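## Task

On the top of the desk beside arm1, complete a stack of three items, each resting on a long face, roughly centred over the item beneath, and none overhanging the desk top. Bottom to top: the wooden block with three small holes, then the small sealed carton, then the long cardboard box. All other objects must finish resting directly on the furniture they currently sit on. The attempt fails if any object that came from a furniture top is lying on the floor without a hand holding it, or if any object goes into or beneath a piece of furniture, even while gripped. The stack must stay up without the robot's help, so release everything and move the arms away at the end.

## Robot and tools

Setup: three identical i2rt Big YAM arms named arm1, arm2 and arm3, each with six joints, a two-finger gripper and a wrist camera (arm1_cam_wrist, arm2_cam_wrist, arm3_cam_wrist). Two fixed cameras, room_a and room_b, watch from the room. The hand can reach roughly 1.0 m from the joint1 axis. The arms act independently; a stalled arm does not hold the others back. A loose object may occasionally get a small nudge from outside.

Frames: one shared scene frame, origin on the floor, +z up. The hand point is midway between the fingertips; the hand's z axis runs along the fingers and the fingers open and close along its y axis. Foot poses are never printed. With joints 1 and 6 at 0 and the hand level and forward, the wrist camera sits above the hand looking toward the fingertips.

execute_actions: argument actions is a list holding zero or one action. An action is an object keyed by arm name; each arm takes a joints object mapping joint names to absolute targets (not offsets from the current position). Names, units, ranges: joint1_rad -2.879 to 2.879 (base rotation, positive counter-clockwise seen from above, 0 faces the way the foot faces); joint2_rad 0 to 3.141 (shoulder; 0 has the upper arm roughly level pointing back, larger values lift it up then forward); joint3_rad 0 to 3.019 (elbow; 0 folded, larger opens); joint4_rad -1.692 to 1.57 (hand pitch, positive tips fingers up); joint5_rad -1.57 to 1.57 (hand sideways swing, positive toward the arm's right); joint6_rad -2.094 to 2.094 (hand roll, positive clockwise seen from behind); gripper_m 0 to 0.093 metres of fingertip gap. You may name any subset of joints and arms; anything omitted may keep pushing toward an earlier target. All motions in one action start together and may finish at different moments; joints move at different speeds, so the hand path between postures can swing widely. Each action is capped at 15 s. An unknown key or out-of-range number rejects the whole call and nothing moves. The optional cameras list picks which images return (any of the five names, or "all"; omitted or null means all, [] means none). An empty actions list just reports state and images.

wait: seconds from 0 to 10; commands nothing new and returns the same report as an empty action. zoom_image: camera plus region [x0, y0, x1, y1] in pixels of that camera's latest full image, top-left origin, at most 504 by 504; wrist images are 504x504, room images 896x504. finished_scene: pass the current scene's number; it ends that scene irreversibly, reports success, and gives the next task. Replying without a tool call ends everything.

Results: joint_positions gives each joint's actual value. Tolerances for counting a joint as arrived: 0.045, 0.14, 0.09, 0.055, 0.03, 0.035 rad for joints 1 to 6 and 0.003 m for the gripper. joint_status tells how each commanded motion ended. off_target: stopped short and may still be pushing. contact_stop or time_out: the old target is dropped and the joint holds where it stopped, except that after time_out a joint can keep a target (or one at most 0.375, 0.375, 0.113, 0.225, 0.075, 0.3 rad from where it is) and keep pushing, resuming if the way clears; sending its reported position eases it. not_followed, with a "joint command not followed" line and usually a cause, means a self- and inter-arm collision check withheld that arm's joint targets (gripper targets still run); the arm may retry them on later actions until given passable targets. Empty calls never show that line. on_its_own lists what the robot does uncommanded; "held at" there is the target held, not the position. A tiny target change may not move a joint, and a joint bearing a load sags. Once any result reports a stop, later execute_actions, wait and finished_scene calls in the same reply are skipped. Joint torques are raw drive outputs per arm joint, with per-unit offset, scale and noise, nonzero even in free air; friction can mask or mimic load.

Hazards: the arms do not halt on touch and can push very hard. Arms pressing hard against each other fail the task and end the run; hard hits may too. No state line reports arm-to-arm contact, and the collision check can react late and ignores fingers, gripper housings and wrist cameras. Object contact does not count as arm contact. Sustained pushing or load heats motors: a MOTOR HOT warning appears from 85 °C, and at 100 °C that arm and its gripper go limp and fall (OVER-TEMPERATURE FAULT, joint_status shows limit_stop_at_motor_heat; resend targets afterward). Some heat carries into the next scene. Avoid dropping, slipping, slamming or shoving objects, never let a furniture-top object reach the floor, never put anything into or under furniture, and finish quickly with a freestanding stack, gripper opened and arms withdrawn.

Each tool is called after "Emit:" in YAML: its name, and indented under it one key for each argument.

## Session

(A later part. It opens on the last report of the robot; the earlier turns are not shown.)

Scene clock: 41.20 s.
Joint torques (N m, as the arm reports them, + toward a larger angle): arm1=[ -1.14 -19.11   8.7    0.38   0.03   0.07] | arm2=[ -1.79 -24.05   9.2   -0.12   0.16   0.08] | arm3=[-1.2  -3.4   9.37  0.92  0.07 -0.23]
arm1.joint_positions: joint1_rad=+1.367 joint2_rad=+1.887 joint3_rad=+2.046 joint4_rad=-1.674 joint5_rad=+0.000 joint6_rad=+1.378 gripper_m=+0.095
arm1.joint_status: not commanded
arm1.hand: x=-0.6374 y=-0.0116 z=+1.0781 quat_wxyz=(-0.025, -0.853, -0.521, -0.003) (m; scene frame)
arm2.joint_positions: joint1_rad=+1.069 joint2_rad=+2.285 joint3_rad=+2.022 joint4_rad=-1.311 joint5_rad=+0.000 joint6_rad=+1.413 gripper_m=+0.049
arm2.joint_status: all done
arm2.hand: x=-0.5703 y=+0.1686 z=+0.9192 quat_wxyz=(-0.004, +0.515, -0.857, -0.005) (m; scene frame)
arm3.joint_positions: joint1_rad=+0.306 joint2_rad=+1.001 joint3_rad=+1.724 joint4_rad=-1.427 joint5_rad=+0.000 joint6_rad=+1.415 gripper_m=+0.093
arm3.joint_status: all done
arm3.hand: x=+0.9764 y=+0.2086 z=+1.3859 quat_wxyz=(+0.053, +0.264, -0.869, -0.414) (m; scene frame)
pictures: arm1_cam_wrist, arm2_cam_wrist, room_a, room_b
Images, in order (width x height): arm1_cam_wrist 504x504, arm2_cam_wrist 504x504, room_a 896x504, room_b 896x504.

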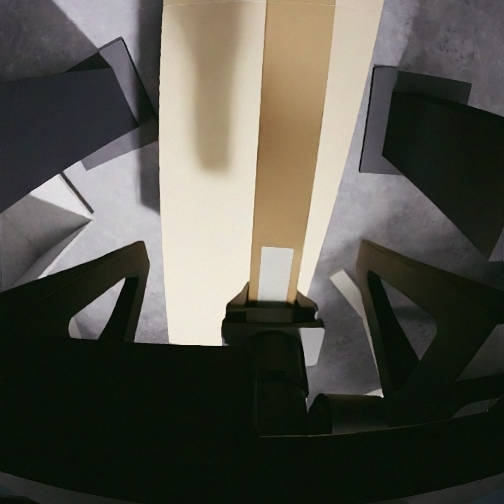

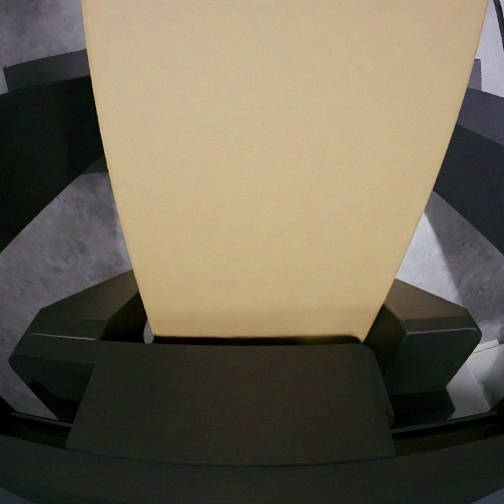

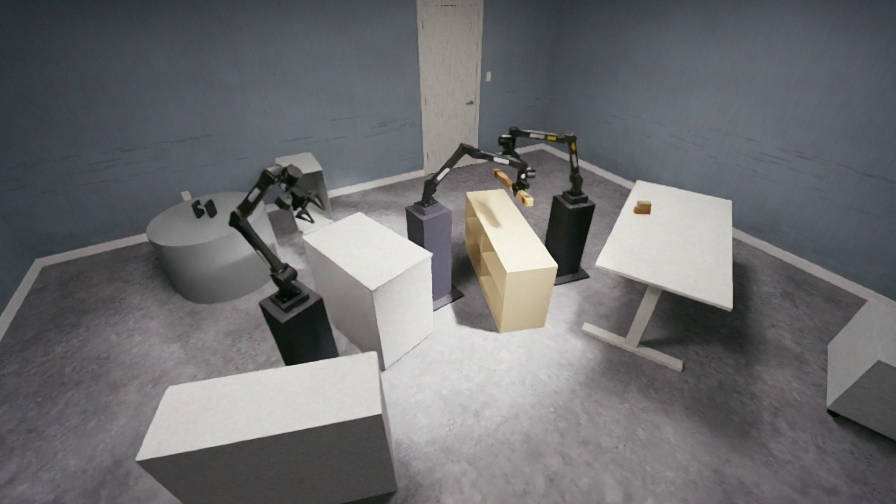

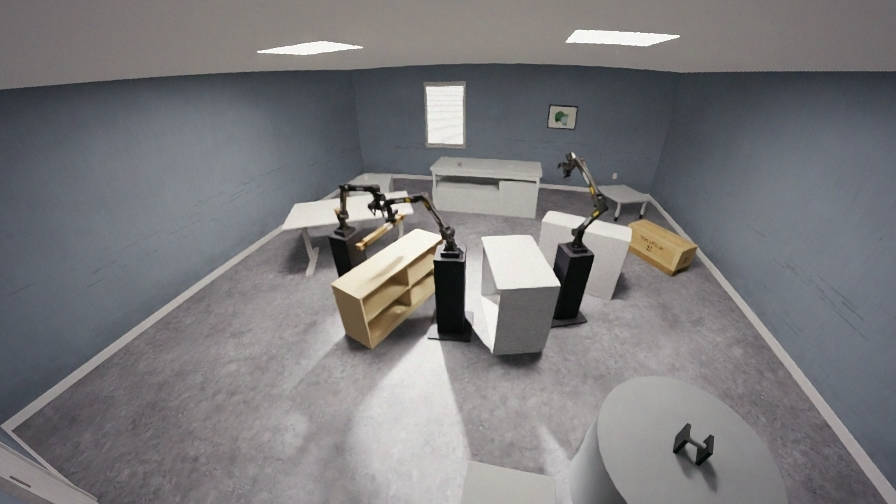

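Emit:
execute_actions:
  actions: []

Scene clock: 42.43 s.
Joint torques (N m, as the arm reports them, + toward a larger angle): arm1=[ -1.14 -19.08   8.7    0.39   0.03   0.06] | arm2=[ -1.69 -23.22   9.15  -0.16   0.19   0.06] | arm3=[-1.26 -3.38  9.37  0.91  0.07 -0.23]
arm1.joint_positions: joint1_rad=+1.367 joint2_rad=+1.887 joint3_rad=+2.046 joint4_rad=-1.674 joint5_rad=+0.000 joint6_rad=+1.378 gripper_m=+0.095
arm1.joint_status: not commanded
arm1.hand: x=-0.6374 y=-0.0116 z=+1.0781 quat_wxyz=(-0.025, -0.853, -0.521, -0.003) (m; scene frame)
arm2.joint_positions: joint1_rad=+1.069 joint2_rad=+2.285 joint3_rad=+2.022 joint4_rad=-1.311 joint5_rad=+0.000 joint6_rad=+1.413 gripper_m=+0.049
arm2.joint_status: all done
arm2.hand: x=-0.5703 y=+0.1686 z=+0.9192 quat_wxyz=(-0.004, +0.515, -0.857, -0.005) (m; scene frame)
arm3.joint_positions: joint1_rad=+0.306 joint2_rad=+1.001 joint3_rad=+1.724 joint4_rad=-1.427 joint5_rad=+0.000 joint6_rad=+1.415 gripper_m=+0.093
arm3.joint_status: all done
arm3.hand: x=+0.9764 y=+0.2086 z=+1.3859 quat_wxyz=(+0.053, +0.264, -0.869, -0.414) (m; scene frame)
pictures: arm1_cam_wrist, arm2_cam_wrist, arm3_cam_wrist, room_a, room_b
Images, in order (width x height): arm1_cam_wrist 504x504, arm2_cam_wrist 504x504, arm3_cam_wrist 504x504, room_a 896x504, room_b 896x504.

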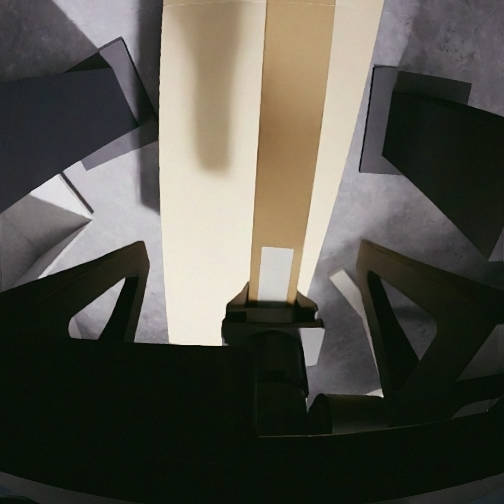

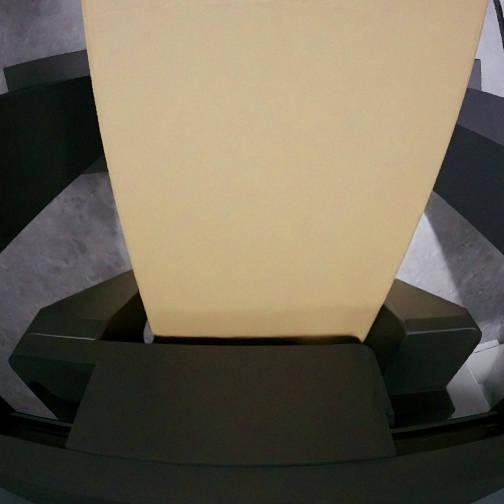

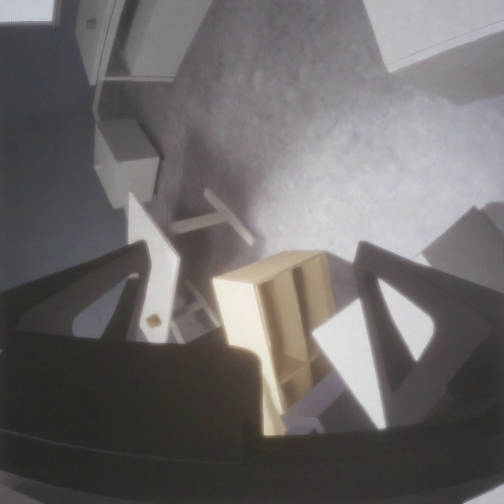

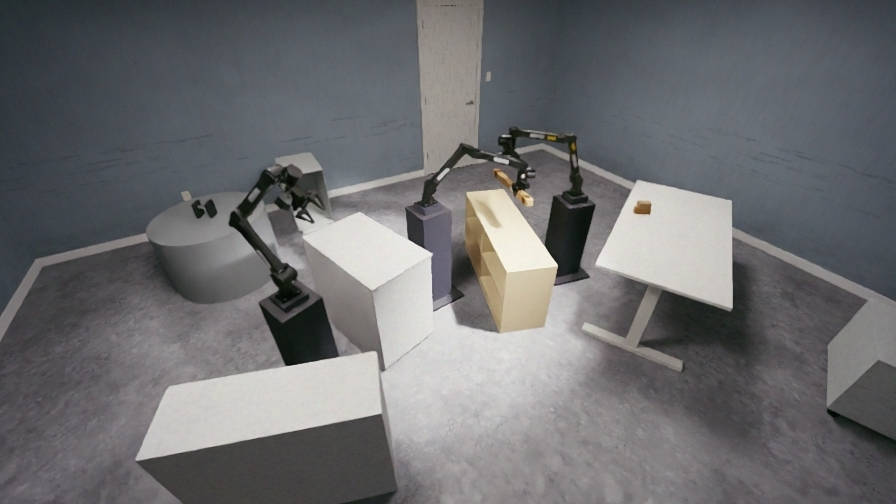

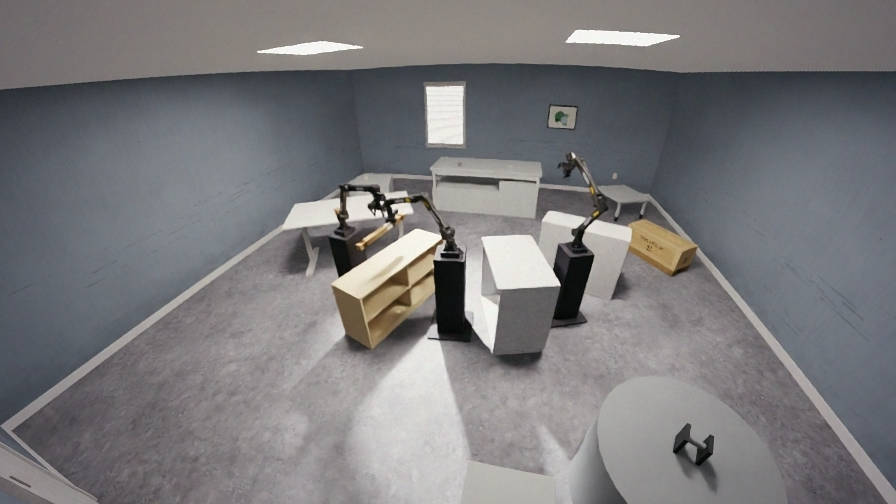

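Emit:
execute_actions:
  actions:
    - {"arm1":{"joints":{"joint1_rad":1.345,"joint3_rad":1.825,"joint4_rad":-1.57,"joint6_rad":1.396}}}
  cameras: ["arm1_cam_wrist"]

Scene clock: 45.27 s.
Joint torques (N m, as the arm reports them, + toward a larger angle): arm1=[ -0.96 -18.11   9.25   0.8    0.03   0.07] | arm2=[ -1.76 -23.81   9.18  -0.13   0.16   0.07] | arm3=[-1.19 -3.39  9.38  0.91  0.07 -0.23]
arm1.joint_positions: joint1_rad=+1.351 joint2_rad=+1.878 joint3_rad=+1.823 joint4_rad=-1.578 joint5_rad=+0.000 joint6_rad=+1.379 gripper_m=+0.095
arm1.joint_status: all done
arm1.hand: x=-0.6660 y=-0.0019 z=+0.9987 quat_wxyz=(+0.030, -0.857, -0.514, +0.017) (m; scene frame)
arm2.joint_positions: joint1_rad=+1.069 joint2_rad=+2.285 joint3_rad=+2.022 joint4_rad=-1.311 joint5_rad=+0.000 joint6_rad=+1.413 gripper_m=+0.049
arm2.joint_status: not commanded
arm2.hand: x=-0.5703 y=+0.1686 z=+0.9192 quat_wxyz=(-0.004, +0.515, -0.857, -0.005) (m; scene frame)
arm3.joint_positions: joint1_rad=+0.306 joint2_rad=+1.001 joint3_rad=+1.724 joint4_rad=-1.427 joint5_rad=+0.000 joint6_rad=+1.415 gripper_m=+0.093
arm3.joint_status: not commanded
arm3.hand: x=+0.9764 y=+0.2086 z=+1.3859 quat_wxyz=(+0.053, +0.264, -0.869, -0.414) (m; scene frame)
pictures: arm1_cam_wrist
Images, in order (width x height): arm1_cam_wrist 504x504.

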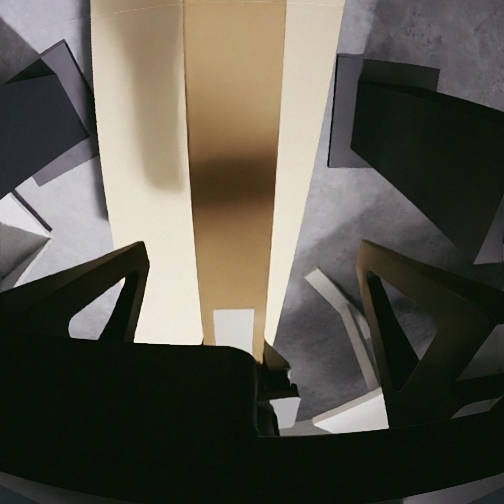

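Emit:
execute_actions:
  actions:
    - {"arm1":{"joints":{"joint2_rad":1.895,"joint3_rad":1.635,"joint4_rad":-1.32}}}
  cameras: ["arm1_cam_wrist","room_a"]

Scene clock: 46.63 s.
Joint torques (N m, as the arm reports them, + toward a larger angle): arm1=[ -0.95 -18.48   9.06   0.91   0.03   0.07] | arm2=[ -1.9  -23.72   9.12  -0.19   0.18   0.08] | arm3=[-1.26 -3.36  9.38  0.91  0.07 -0.23]
arm1.joint_positions: joint1_rad=+1.351 joint2_rad=+1.904 joint3_rad=+1.633 joint4_rad=-1.329 joint5_rad=+0.000 joint6_rad=+1.379 gripper_m=+0.095
arm1.joint_status: all done
arm1.hand: x=-0.6641 y=-0.0048 z=+0.9120 quat_wxyz=(+0.014, -0.858, -0.514, +0.012) (m; scene frame)
arm2.joint_positions: joint1_rad=+1.069 joint2_rad=+2.285 joint3_rad=+2.022 joint4_rad=-1.311 joint5_rad=+0.000 joint6_rad=+1.413 gripper_m=+0.049
arm2.joint_status: not commanded
arm2.hand: x=-0.5703 y=+0.1686 z=+0.9192 quat_wxyz=(-0.004, +0.515, -0.857, -0.005) (m; scene frame)
arm3.joint_positions: joint1_rad=+0.306 joint2_rad=+1.001 joint3_rad=+1.724 joint4_rad=-1.427 joint5_rad=+0.000 joint6_rad=+1.415 gripper_m=+0.093
arm3.joint_status: not commanded
arm3.hand: x=+0.9764 y=+0.2086 z=+1.3859 quat_wxyz=(+0.053, +0.264, -0.869, -0.414) (m; scene frame)
pictures: arm1_cam_wrist, room_a
Images, in order (width x height): arm1_cam_wrist 504x504, room_a 896x504.

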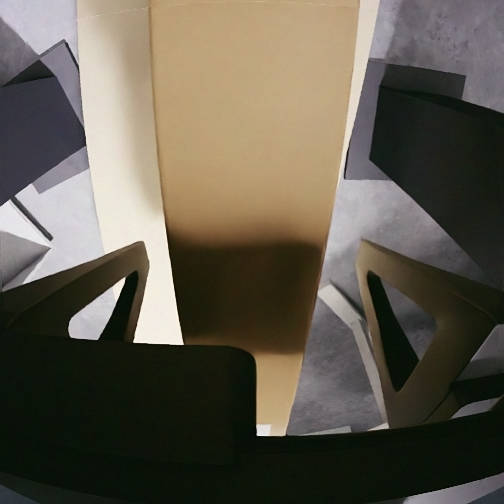

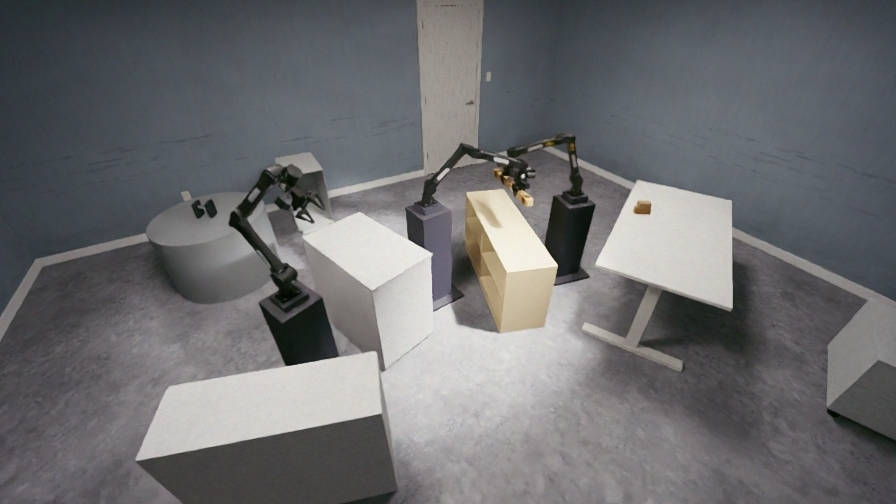

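Emit:
execute_actions:
  actions:
    - {"arm1":{"joints":{"gripper_m":0.025}}}
  cameras: []

Emit:
execute_actions:
  actions:
    - {"arm2":{"joints":{"gripper_m":0.093}}}
  cameras: ["arm1_cam_wrist"]

Scene clock: 47.53 s.
Joint torques (N m, as the arm reports them, + toward a larger angle): arm1=[ -0.74 -18.17   9.08   0.6    0.03   0.02] | arm2=[ -2.05 -24.13   9.16  -0.15   0.18   0.03] | arm3=[-1.23 -3.37  9.38  0.92  0.07 -0.22]
arm1.joint_positions: joint1_rad=+1.351 joint2_rad=+1.904 joint3_rad=+1.633 joint4_rad=-1.322 joint5_rad=+0.000 joint6_rad=+1.385 gripper_m=+0.050
arm1.joint_status: gripper_m off_target (ended at +0.050, target +0.025)
arm1.hand: x=-0.6629 y=-0.0058 z=+0.9120 quat_wxyz=(+0.011, -0.859, -0.511, +0.011) (m; scene frame)
arm2.joint_positions: joint1_rad=+1.069 joint2_rad=+2.285 joint3_rad=+2.022 joint4_rad=-1.311 joint5_rad=+0.000 joint6_rad=+1.420 gripper_m=+0.049
arm2.joint_status: not commanded
arm2.hand: x=-0.5703 y=+0.1685 z=+0.9192 quat_wxyz=(-0.003, +0.513, -0.859, -0.005) (m; scene frame)
arm3.joint_positions: joint1_rad=+0.306 joint2_rad=+1.001 joint3_rad=+1.724 joint4_rad=-1.427 joint5_rad=+0.000 joint6_rad=+1.415 gripper_m=+0.093
arm3.joint_status: not commanded
arm3.hand: x=+0.9764 y=+0.2086 z=+1.3859 quat_wxyz=(+0.053, +0.264, -0.869, -0.414) (m; scene frame)
pictures: none
No camera images: the call's "cameras" was empty. Leave "cameras" out to get every camera's image.

Scene clock: 48.20 s.
Joint torques (N m, as the arm reports them, + toward a larger angle): arm1=[ -1.03 -18.26   9.02   0.58   0.02   0.01] | arm2=[ -2.25 -23.68   9.11  -0.15   0.19  -0.01] | arm3=[-1.22 -3.39  9.37  0.92  0.07 -0.23]
arm1.joint_positions: joint1_rad=+1.351 joint2_rad=+1.904 joint3_rad=+1.633 joint4_rad=-1.322 joint5_rad=+0.000 joint6_rad=+1.385 gripper_m=+0.050
arm1.joint_status: not commanded
arm1.hand: x=-0.6629 y=-0.0058 z=+0.9120 quat_wxyz=(+0.011, -0.859, -0.511, +0.011) (m; scene frame)
arm2.joint_positions: joint1_rad=+1.069 joint2_rad=+2.285 joint3_rad=+2.022 joint4_rad=-1.311 joint5_rad=+0.000 joint6_rad=+1.420 gripper_m=+0.093
arm2.joint_status: all done
arm2.hand: x=-0.5703 y=+0.1685 z=+0.9192 quat_wxyz=(-0.003, +0.513, -0.859, -0.005) (m; scene frame)
arm3.joint_positions: joint1_rad=+0.306 joint2_rad=+1.001 joint3_rad=+1.724 joint4_rad=-1.427 joint5_rad=+0.000 joint6_rad=+1.415 gripper_m=+0.093
arm3.joint_status: not commanded
arm3.hand: x=+0.9764 y=+0.2086 z=+1.3859 quat_wxyz=(+0.053, +0.264, -0.869, -0.414) (m; scene frame)
pictures: arm1_cam_wrist
Images, in order (width x height): arm1_cam_wrist 504x504.

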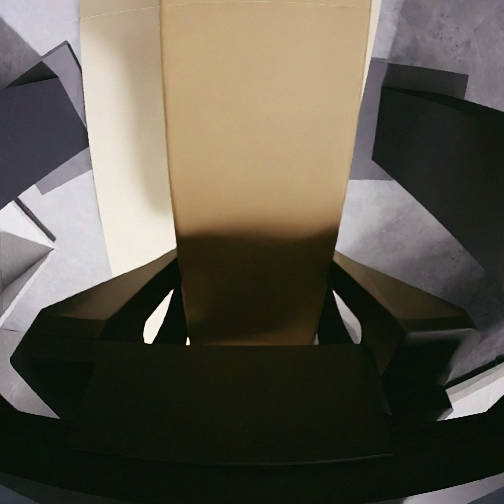

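Emit:
execute_actions:
  actions:
    - {"arm2":{"joints":{"joint2_rad":1.85}}}
  cameras: ["room_a","room_b"]

Scene clock: 50.60 s.
Joint torques (N m, as the arm reports them, + toward a larger angle): arm1=[ -0.95 -18.24   9.09   0.58   0.03   0.01] | arm2=[ -1.86 -17.53   8.94   0.78   0.19  -0.04] | arm3=[-1.23 -3.37  9.37  0.91  0.07 -0.23]
arm1.joint_positions: joint1_rad=+1.351 joint2_rad=+1.904 joint3_rad=+1.633 joint4_rad=-1.322 joint5_rad=+0.000 joint6_rad=+1.385 gripper_m=+0.050
arm1.joint_status: not commanded
arm1.hand: x=-0.6629 y=-0.0058 z=+0.9120 quat_wxyz=(+0.011, -0.859, -0.511, +0.011) (m; scene frame)
arm2.joint_positions: joint1_rad=+1.069 joint2_rad=+1.842 joint3_rad=+2.039 joint4_rad=-1.311 joint5_rad=+0.000 joint6_rad=+1.420 gripper_m=+0.093
arm2.joint_status: all done
arm2.hand: x=-0.5558 y=+0.1536 z=+1.2232 quat_wxyz=(+0.083, +0.500, -0.835, -0.216) (m; scene frame)
arm3.joint_positions: joint1_rad=+0.306 joint2_rad=+1.001 joint3_rad=+1.724 joint4_rad=-1.427 joint5_rad=+0.000 joint6_rad=+1.415 gripper_m=+0.093
arm3.joint_status: not commanded
arm3.hand: x=+0.9764 y=+0.2086 z=+1.3859 quat_wxyz=(+0.053, +0.264, -0.869, -0.414) (m; scene frame)
pictures: room_a, room_b
Images, in order (width x height): room_a 896x504, room_b 896x504.

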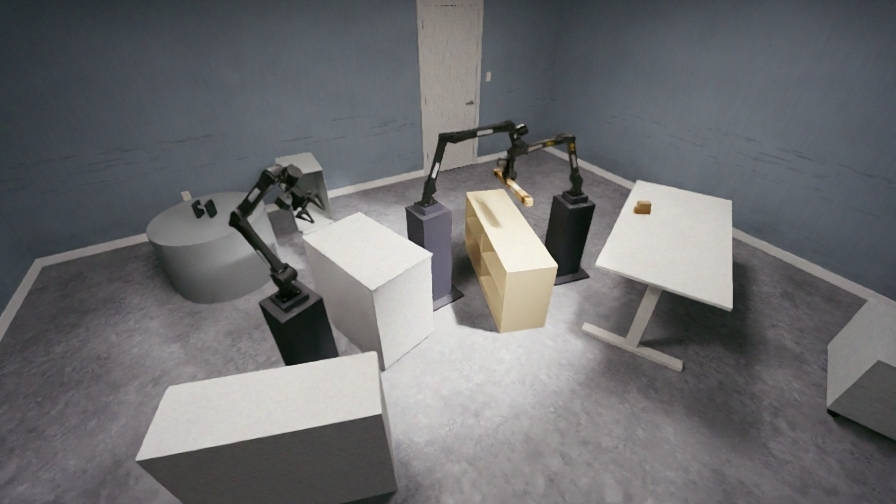

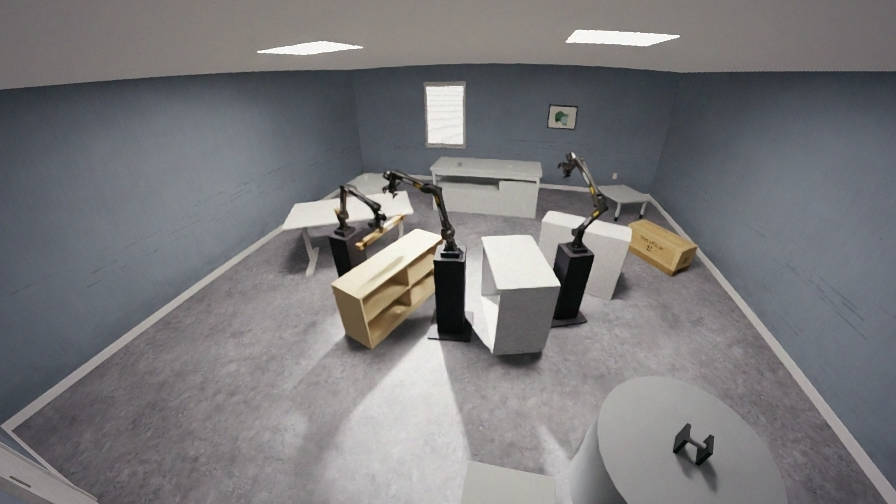

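Emit:
execute_actions:
  actions:
    - {"arm1":{"joints":{"joint1_rad":-2.414,"joint2_rad":1.74,"joint3_rad":1.53,"joint4_rad":-1.345,"joint6_rad":1.615}},"arm2":{"joints":{"joint1_rad":0.4,"joint2_rad":1.3}}}
  cameras: ["arm1_cam_wrist","room_a","room_b"]

Scene clock: 54.77 s.
Joint torques (N m, as the arm reports them, + toward a larger angle): arm1=[  0.34 -16.13   9.26   0.29  -0.02   0.06] | arm2=[-2.73 -8.9   6.75  1.5  -0.01 -0.07] | arm3=[-1.18 -3.41  9.38  0.91  0.07 -0.23]
arm1.joint_positions: joint1_rad=-2.422 joint2_rad=+1.750 joint3_rad=+1.528 joint4_rad=-1.340 joint5_rad=+0.001 joint6_rad=+1.598 gripper_m=+0.050
arm1.joint_status: all done
arm1.hand: x=-1.2405 y=+0.8695 z=+0.9567 quat_wxyz=(-0.007, -0.115, +0.993, +0.002) (m; scene frame)
arm2.joint_positions: joint1_rad=+0.410 joint2_rad=+1.308 joint3_rad=+2.053 joint4_rad=-1.311 joint5_rad=+0.003 joint6_rad=+1.420 gripper_m=+0.093
arm2.joint_status: all done
arm2.hand: x=-0.1439 y=+0.2055 z=+1.5329 quat_wxyz=(+0.026, +0.181, -0.854, -0.487) (m; scene frame)
arm3.joint_positions: joint1_rad=+0.306 joint2_rad=+1.001 joint3_rad=+1.724 joint4_rad=-1.427 joint5_rad=+0.000 joint6_rad=+1.415 gripper_m=+0.093
arm3.joint_status: not commanded
arm3.hand: x=+0.9764 y=+0.2086 z=+1.3859 quat_wxyz=(+0.053, +0.264, -0.869, -0.414) (m; scene frame)
pictures: arm1_cam_wrist, room_a, room_b
Images, in order (width x height): arm1_cam_wrist 504x504, room_a 896x504, room_b 896x504.

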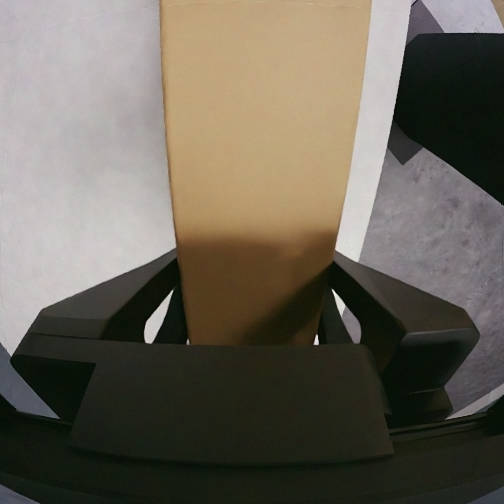

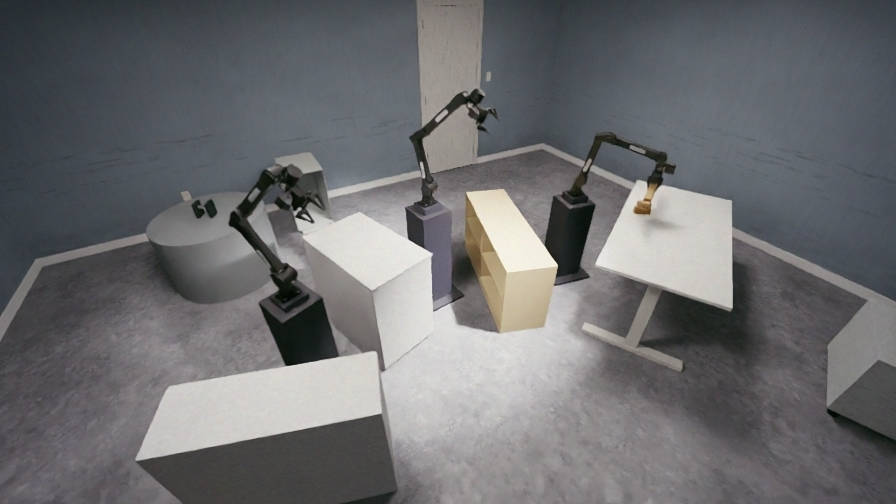

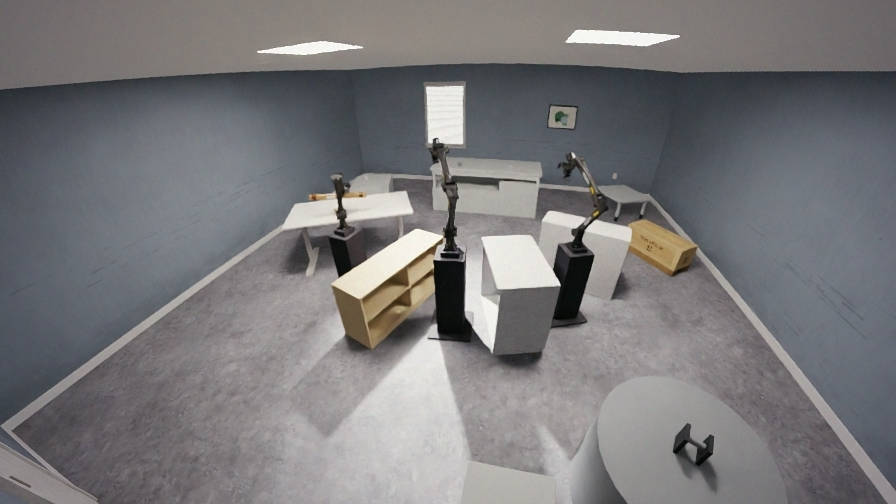

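Emit:
zoom_image:
  camera: "room_b"
  region: [270, 160, 430, 250]

Emit:
zoom_image:
  camera: "room_a"
  region: [580, 130, 760, 250]

Region (270, 160, 430, 250) of room_b's 896x504 image, scaled by 3.150, with more detail than that image has; it fills the top 284 rows of this view, and the rest is white.

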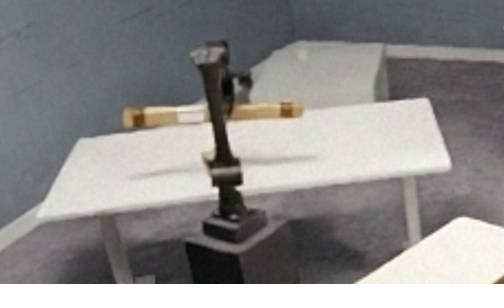

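Region (580, 130, 760, 250) of room_a's 896x504 image, scaled by 2.800, with more detail than that image has.

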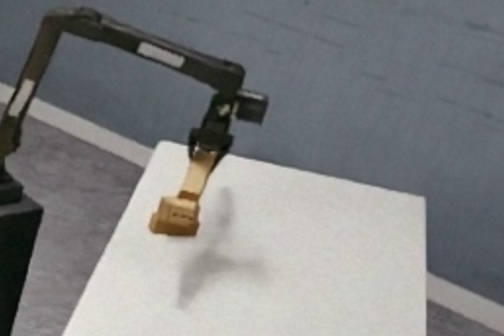

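Emit:
execute_actions:
  actions:
    - {"arm1":{"joints":{"joint2_rad":1.795,"joint3_rad":1.405,"joint4_rad":-1.175}}}
  cameras: ["arm1_cam_wrist","room_a","room_b"]

Emit:
zoom_image:
  camera: "room_b"
  region: [290, 170, 390, 240]

Emit:
zoom_image:
  camera: "room_a"
  region: [610, 160, 700, 230]

Scene clock: 57.07 s.
Joint torques (N m, as the arm reports them, + toward a larger angle): arm1=[  0.46 -17.     9.06   0.88  -0.02   0.07] | arm2=[-2.81 -9.17  6.68  1.53 -0.01 -0.06] | arm3=[-1.18 -3.36  9.37  0.92  0.07 -0.22]
arm1.joint_positions: joint1_rad=-2.422 joint2_rad=+1.812 joint3_rad=+1.399 joint4_rad=-1.183 joint5_rad=+0.001 joint6_rad=+1.598 gripper_m=+0.050
arm1.joint_status: all done
arm1.hand: x=-1.2391 y=+0.8602 z=+0.8787 quat_wxyz=(-0.004, -0.115, +0.993, -0.015) (m; scene frame)
arm2.joint_positions: joint1_rad=+0.410 joint2_rad=+1.308 joint3_rad=+2.053 joint4_rad=-1.311 joint5_rad=+0.003 joint6_rad=+1.420 gripper_m=+0.093
arm2.joint_status: not commanded
arm2.hand: x=-0.1439 y=+0.2055 z=+1.5329 quat_wxyz=(+0.026, +0.181, -0.854, -0.487) (m; scene frame)
arm3.joint_positions: joint1_rad=+0.306 joint2_rad=+1.001 joint3_rad=+1.724 joint4_rad=-1.427 joint5_rad=+0.000 joint6_rad=+1.415 gripper_m=+0.093
arm3.joint_status: not commanded
arm3.hand: x=+0.9764 y=+0.2086 z=+1.3859 quat_wxyz=(+0.053, +0.264, -0.869, -0.414) (m; scene frame)
pictures: arm1_cam_wrist, room_a, room_b
Images, in order (width x height): arm1_cam_wrist 504x504, room_a 896x504, room_b 896x504.

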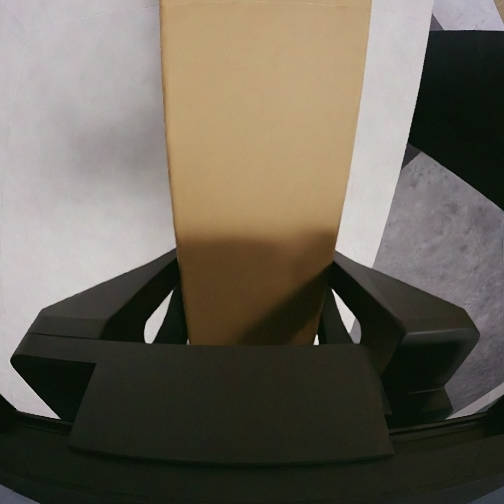

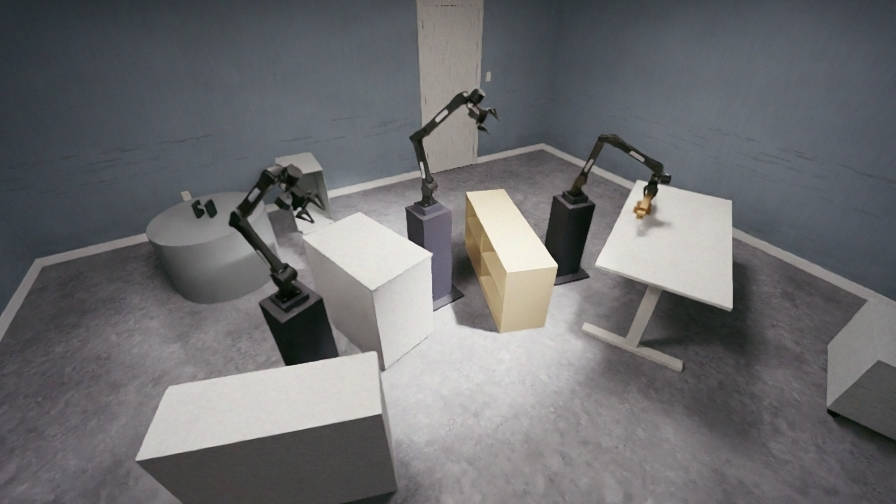

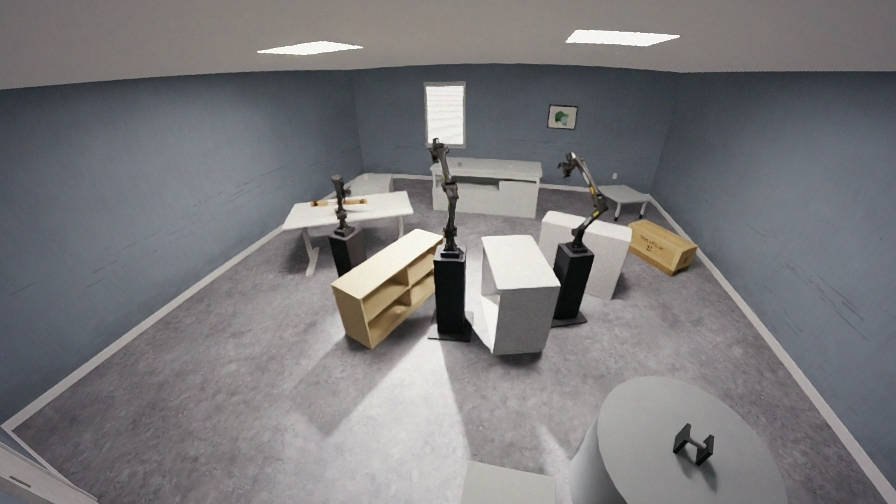

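Region (290, 170, 390, 240) of room_b's 896x504 image, scaled by 5.040, with more detail than that image has; it fills the top 353 rows of this view, and the rest is white.

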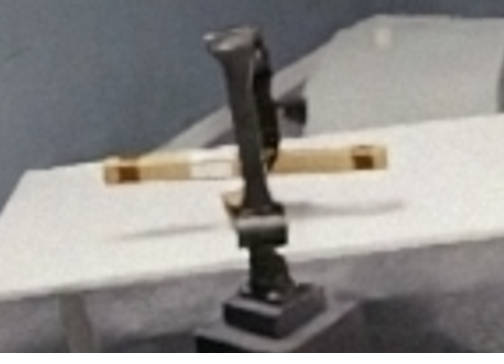

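Region (610, 160, 700, 230) of room_a's 896x504 image, scaled by 5.600, with more detail than that image has.

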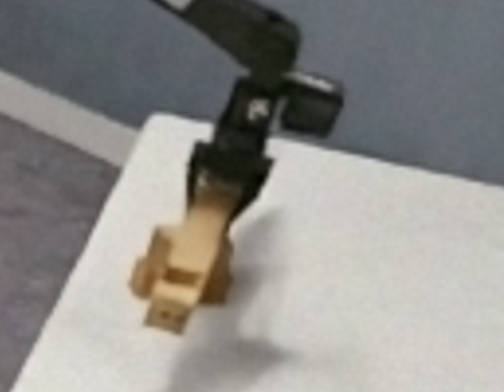

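Emit:
zoom_image:
  camera: "room_b"
  region: [305, 175, 375, 225]

Emit:
zoom_image:
  camera: "room_a"
  region: [620, 175, 680, 225]

Region (305, 175, 375, 225) of room_b's 896x504 image, scaled by 7.200, with more detail than that image has; it fills the top 360 rows of this view, and the rest is white.

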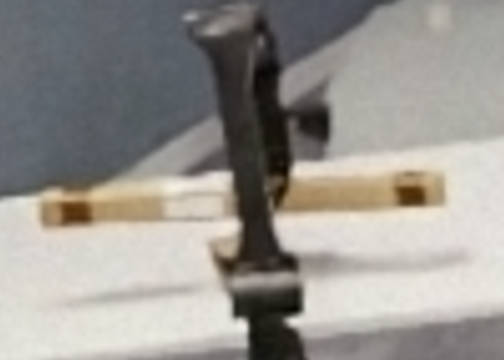

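Region (620, 175, 680, 225) of room_a's 896x504 image, scaled by 8.400, with more detail than that image has.

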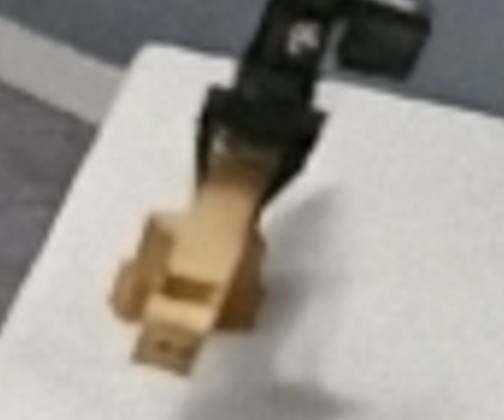

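Emit:
execute_actions:
  actions:
    - {"arm1":{"joints":{"joint2_rad":1.835,"joint3_rad":1.375,"joint4_rad":-1.10}}}
  cameras: ["room_a","room_b"]

Emit:
zoom_image:
  camera: "room_b"
  region: [305, 175, 375, 225]

Emit:
zoom_image:
  camera: "room_a"
  region: [620, 175, 680, 225]

Scene clock: 67.17 s.
Joint torques (N m, as the arm reports them, + toward a larger angle): arm1=[  0.45 -15.74   8.32   0.96  -0.02   0.06] | arm2=[-3.07 -8.76  6.69  1.47 -0.01 -0.06] | arm3=[-1.22 -3.41  9.38  0.93  0.07 -0.23]
arm1.joint_positions: joint1_rad=-2.422 joint2_rad=+1.835 joint3_rad=+1.377 joint4_rad=-1.109 joint5_rad=+0.001 joint6_rad=+1.598 gripper_m=+0.050
arm1.joint_status: all done
arm1.hand: x=-1.2414 y=+0.8678 z=+0.8590 quat_wxyz=(-0.006, -0.115, +0.993, +0.000) (m; scene frame)
arm2.joint_positions: joint1_rad=+0.410 joint2_rad=+1.308 joint3_rad=+2.053 joint4_rad=-1.311 joint5_rad=+0.003 joint6_rad=+1.420 gripper_m=+0.093
arm2.joint_status: not commanded
arm2.hand: x=-0.1439 y=+0.2055 z=+1.5329 quat_wxyz=(+0.026, +0.181, -0.854, -0.487) (m; scene frame)
arm3.joint_positions: joint1_rad=+0.306 joint2_rad=+1.001 joint3_rad=+1.724 joint4_rad=-1.427 joint5_rad=+0.000 joint6_rad=+1.415 gripper_m=+0.093
arm3.joint_status: not commanded
arm3.hand: x=+0.9764 y=+0.2086 z=+1.3859 quat_wxyz=(+0.053, +0.264, -0.869, -0.414) (m; scene frame)
pictures: room_a, room_b
Images, in order (width x height): room_a 896x504, room_b 896x504.

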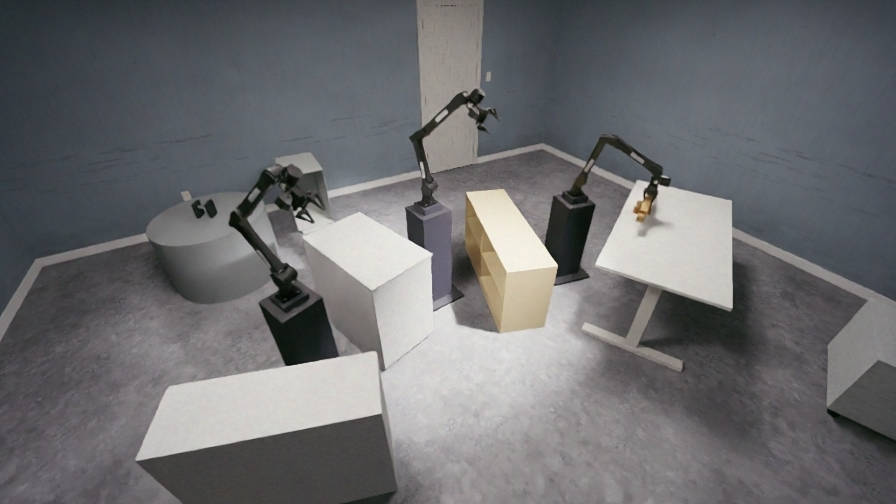

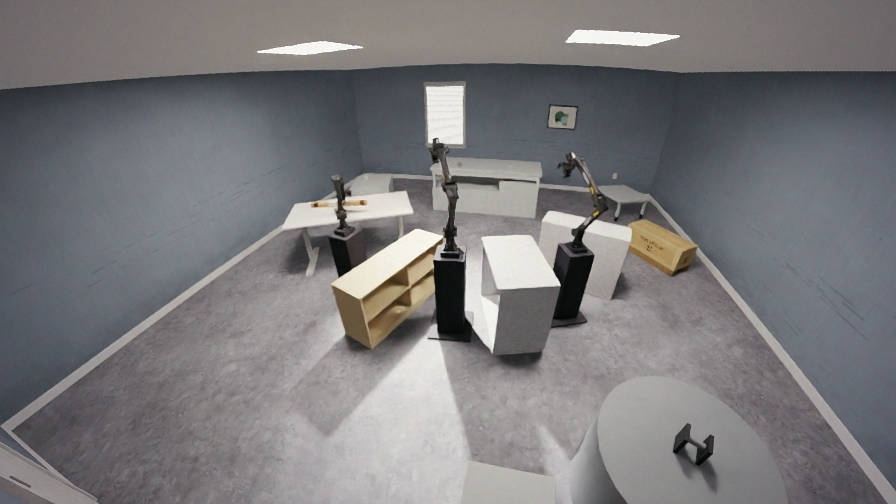

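Region (305, 175, 375, 225) of room_b's 896x504 image, scaled by 7.200, with more detail than that image has; it fills the top 360 rows of this view, and the rest is white.

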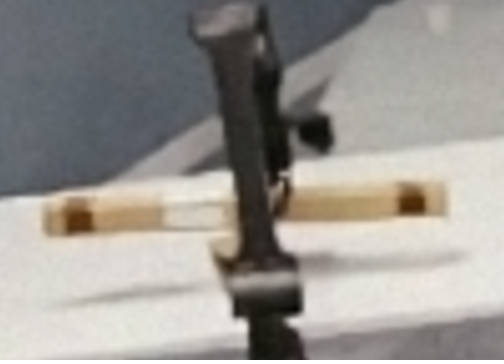

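Region (620, 175, 680, 225) of room_a's 896x504 image, scaled by 8.400, with more detail than that image has.

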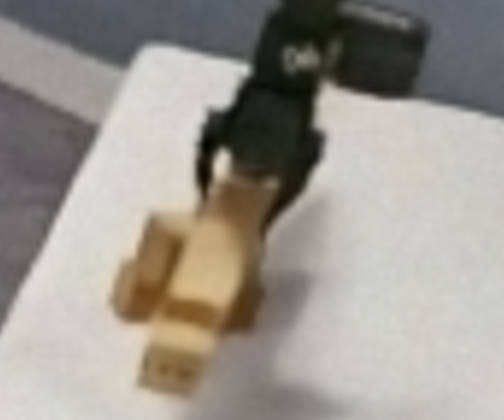

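Emit:
execute_actions:
  actions:
    - {"arm1":{"joints":{"joint2_rad":1.855}}}
  cameras: ["room_b"]

Emit:
zoom_image:
  camera: "room_b"
  region: [305, 175, 375, 225]

Scene clock: 68.17 s.
Joint torques (N m, as the arm reports them, + toward a larger angle): arm1=[  0.44 -15.31   8.17   0.93  -0.02   0.07] | arm2=[-2.73 -9.08  6.79  1.57 -0.01 -0.07] | arm3=[-1.27 -3.33  9.39  0.92  0.07 -0.23]
arm1.joint_positions: joint1_rad=-2.422 joint2_rad=+1.852 joint3_rad=+1.377 joint4_rad=-1.109 joint5_rad=+0.001 joint6_rad=+1.598 gripper_m=+0.050
arm1.joint_status: all done
arm1.hand: x=-1.2412 y=+0.8666 z=+0.8507 quat_wxyz=(-0.005, -0.115, +0.993, -0.009) (m; scene frame)
arm2.joint_positions: joint1_rad=+0.410 joint2_rad=+1.308 joint3_rad=+2.053 joint4_rad=-1.311 joint5_rad=+0.003 joint6_rad=+1.420 gripper_m=+0.093
arm2.joint_status: not commanded
arm2.hand: x=-0.1439 y=+0.2055 z=+1.5329 quat_wxyz=(+0.026, +0.181, -0.854, -0.487) (m; scene frame)
arm3.joint_positions: joint1_rad=+0.306 joint2_rad=+1.001 joint3_rad=+1.724 joint4_rad=-1.427 joint5_rad=+0.000 joint6_rad=+1.415 gripper_m=+0.093
arm3.joint_status: not commanded
arm3.hand: x=+0.9764 y=+0.2086 z=+1.3859 quat_wxyz=(+0.053, +0.264, -0.869, -0.414) (m; scene frame)
pictures: room_b
Images, in order (width x height): room_b 896x504.

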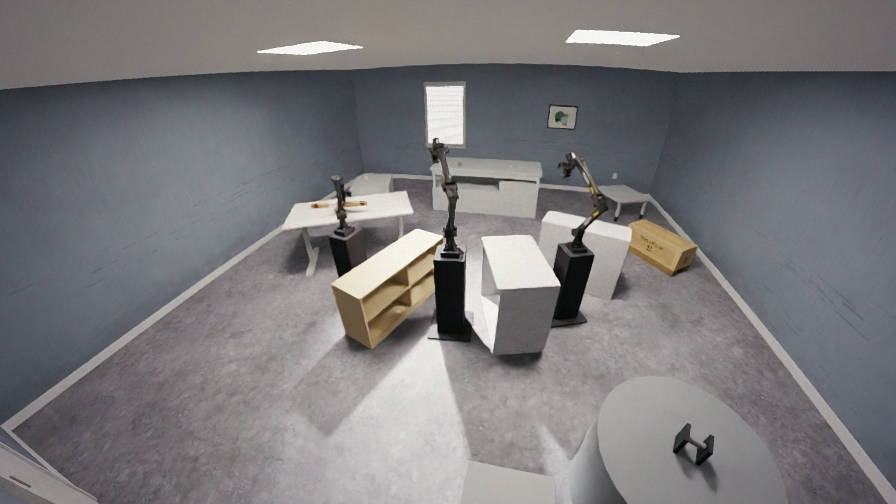

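Region (305, 175, 375, 225) of room_b's 896x504 image, scaled by 7.200, with more detail than that image has; it fills the top 360 rows of this view, and the rest is white.

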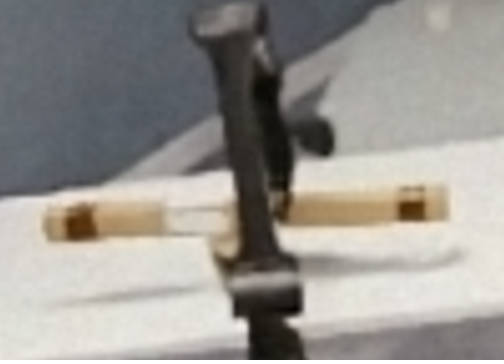

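Emit:
execute_actions:
  actions:
    - {"arm1":{"joints":{"gripper_m":0.093}}}
  cameras: ["arm1_cam_wrist","room_a","room_b"]

Emit:
zoom_image:
  camera: "room_b"
  region: [305, 175, 375, 225]

Emit:
zoom_image:
  camera: "room_a"
  region: [620, 175, 680, 225]

Scene clock: 69.07 s.
Joint torques (N m, as the arm reports them, + toward a larger angle): arm1=[  0.4  -15.46   8.09   0.89  -0.02   0.06] | arm2=[-2.79 -9.04  6.71  1.54  0.02 -0.05] | arm3=[-1.19 -3.32  9.37  0.91  0.07 -0.23]
arm1.joint_positions: joint1_rad=-2.422 joint2_rad=+1.852 joint3_rad=+1.377 joint4_rad=-1.108 joint5_rad=+0.001 joint6_rad=+1.598 gripper_m=+0.093
arm1.joint_status: all done
arm1.hand: x=-1.2412 y=+0.8667 z=+0.8507 quat_wxyz=(-0.005, -0.115, +0.993, -0.008) (m; scene frame)
arm2.joint_positions: joint1_rad=+0.410 joint2_rad=+1.308 joint3_rad=+2.053 joint4_rad=-1.311 joint5_rad=+0.003 joint6_rad=+1.420 gripper_m=+0.093
arm2.joint_status: not commanded
arm2.hand: x=-0.1439 y=+0.2055 z=+1.5329 quat_wxyz=(+0.026, +0.181, -0.854, -0.487) (m; scene frame)
arm3.joint_positions: joint1_rad=+0.306 joint2_rad=+1.001 joint3_rad=+1.724 joint4_rad=-1.427 joint5_rad=+0.000 joint6_rad=+1.415 gripper_m=+0.093
arm3.joint_status: not commanded
arm3.hand: x=+0.9764 y=+0.2086 z=+1.3859 quat_wxyz=(+0.053, +0.264, -0.869, -0.414) (m; scene frame)
pictures: arm1_cam_wrist, room_a, room_b
Images, in order (width x height): arm1_cam_wrist 504x504, room_a 896x504, room_b 896x504.

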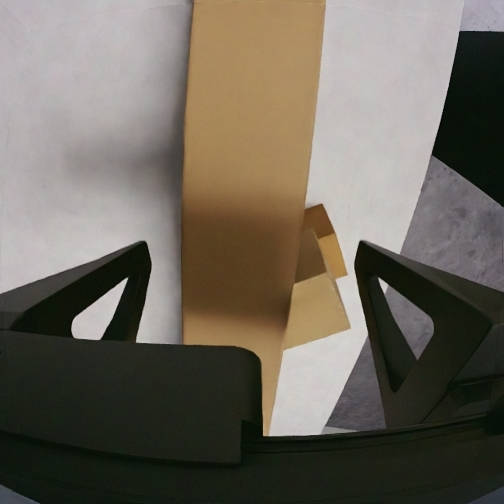

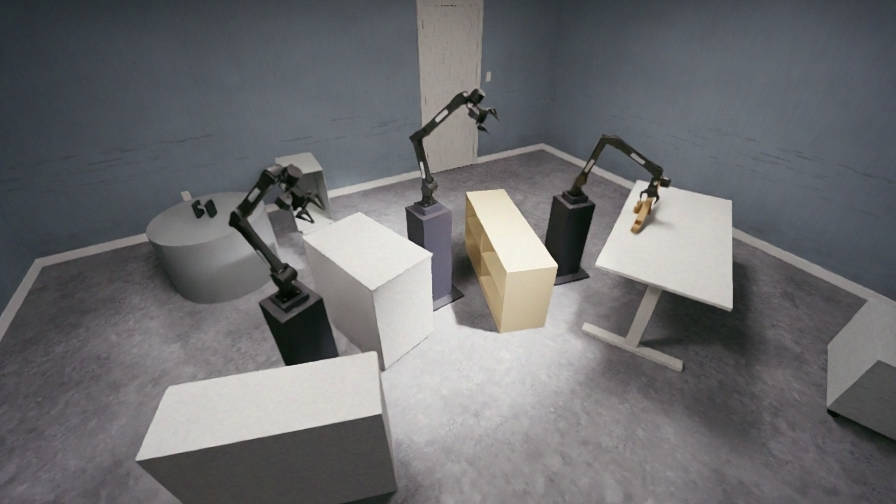

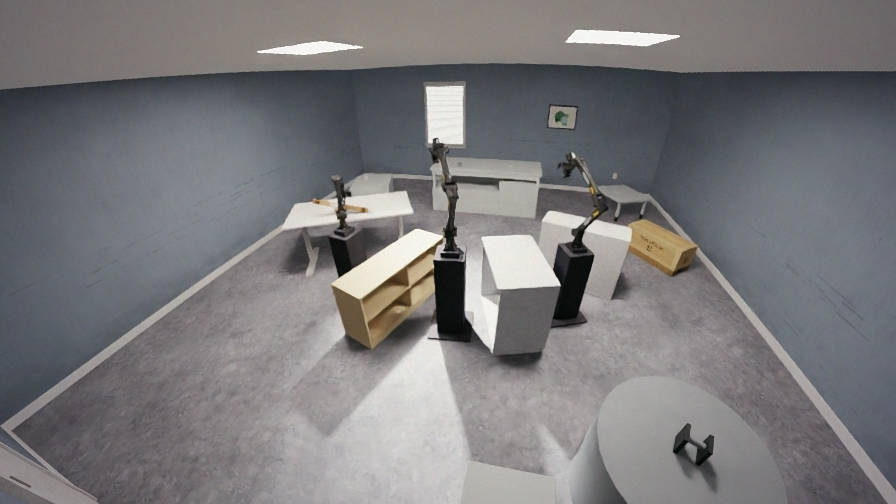

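Region (305, 175, 375, 225) of room_b's 896x504 image, scaled by 7.200, with more detail than that image has; it fills the top 360 rows of this view, and the rest is white.

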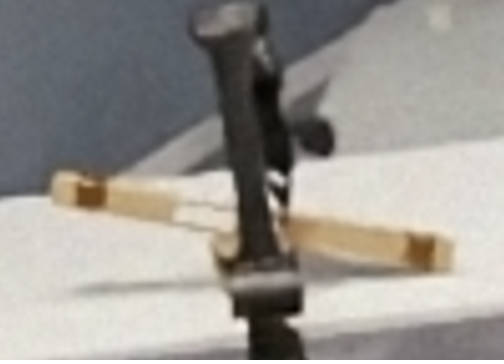

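Region (620, 175, 680, 225) of room_a's 896x504 image, scaled by 8.400, with more detail than that image has.

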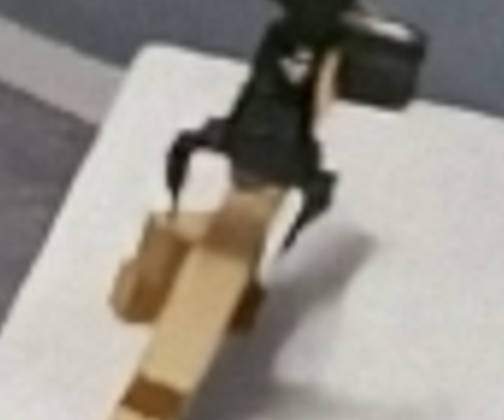

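Emit:
zoom_image:
  camera: "arm1_cam_wrist"
  region: [200, 150, 420, 370]

Region (200, 150, 420, 370) of arm1_cam_wrist's 504x504 image, scaled by 2.291, with more detail than that image has.

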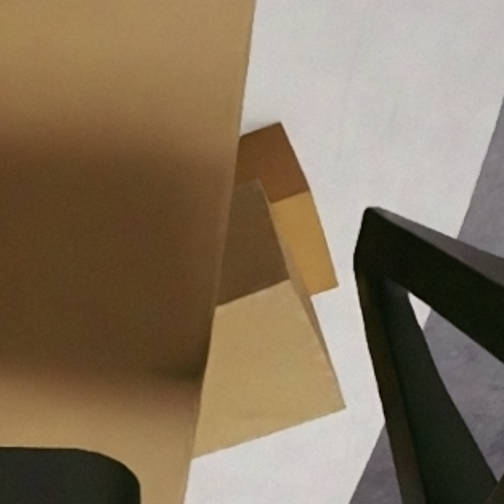

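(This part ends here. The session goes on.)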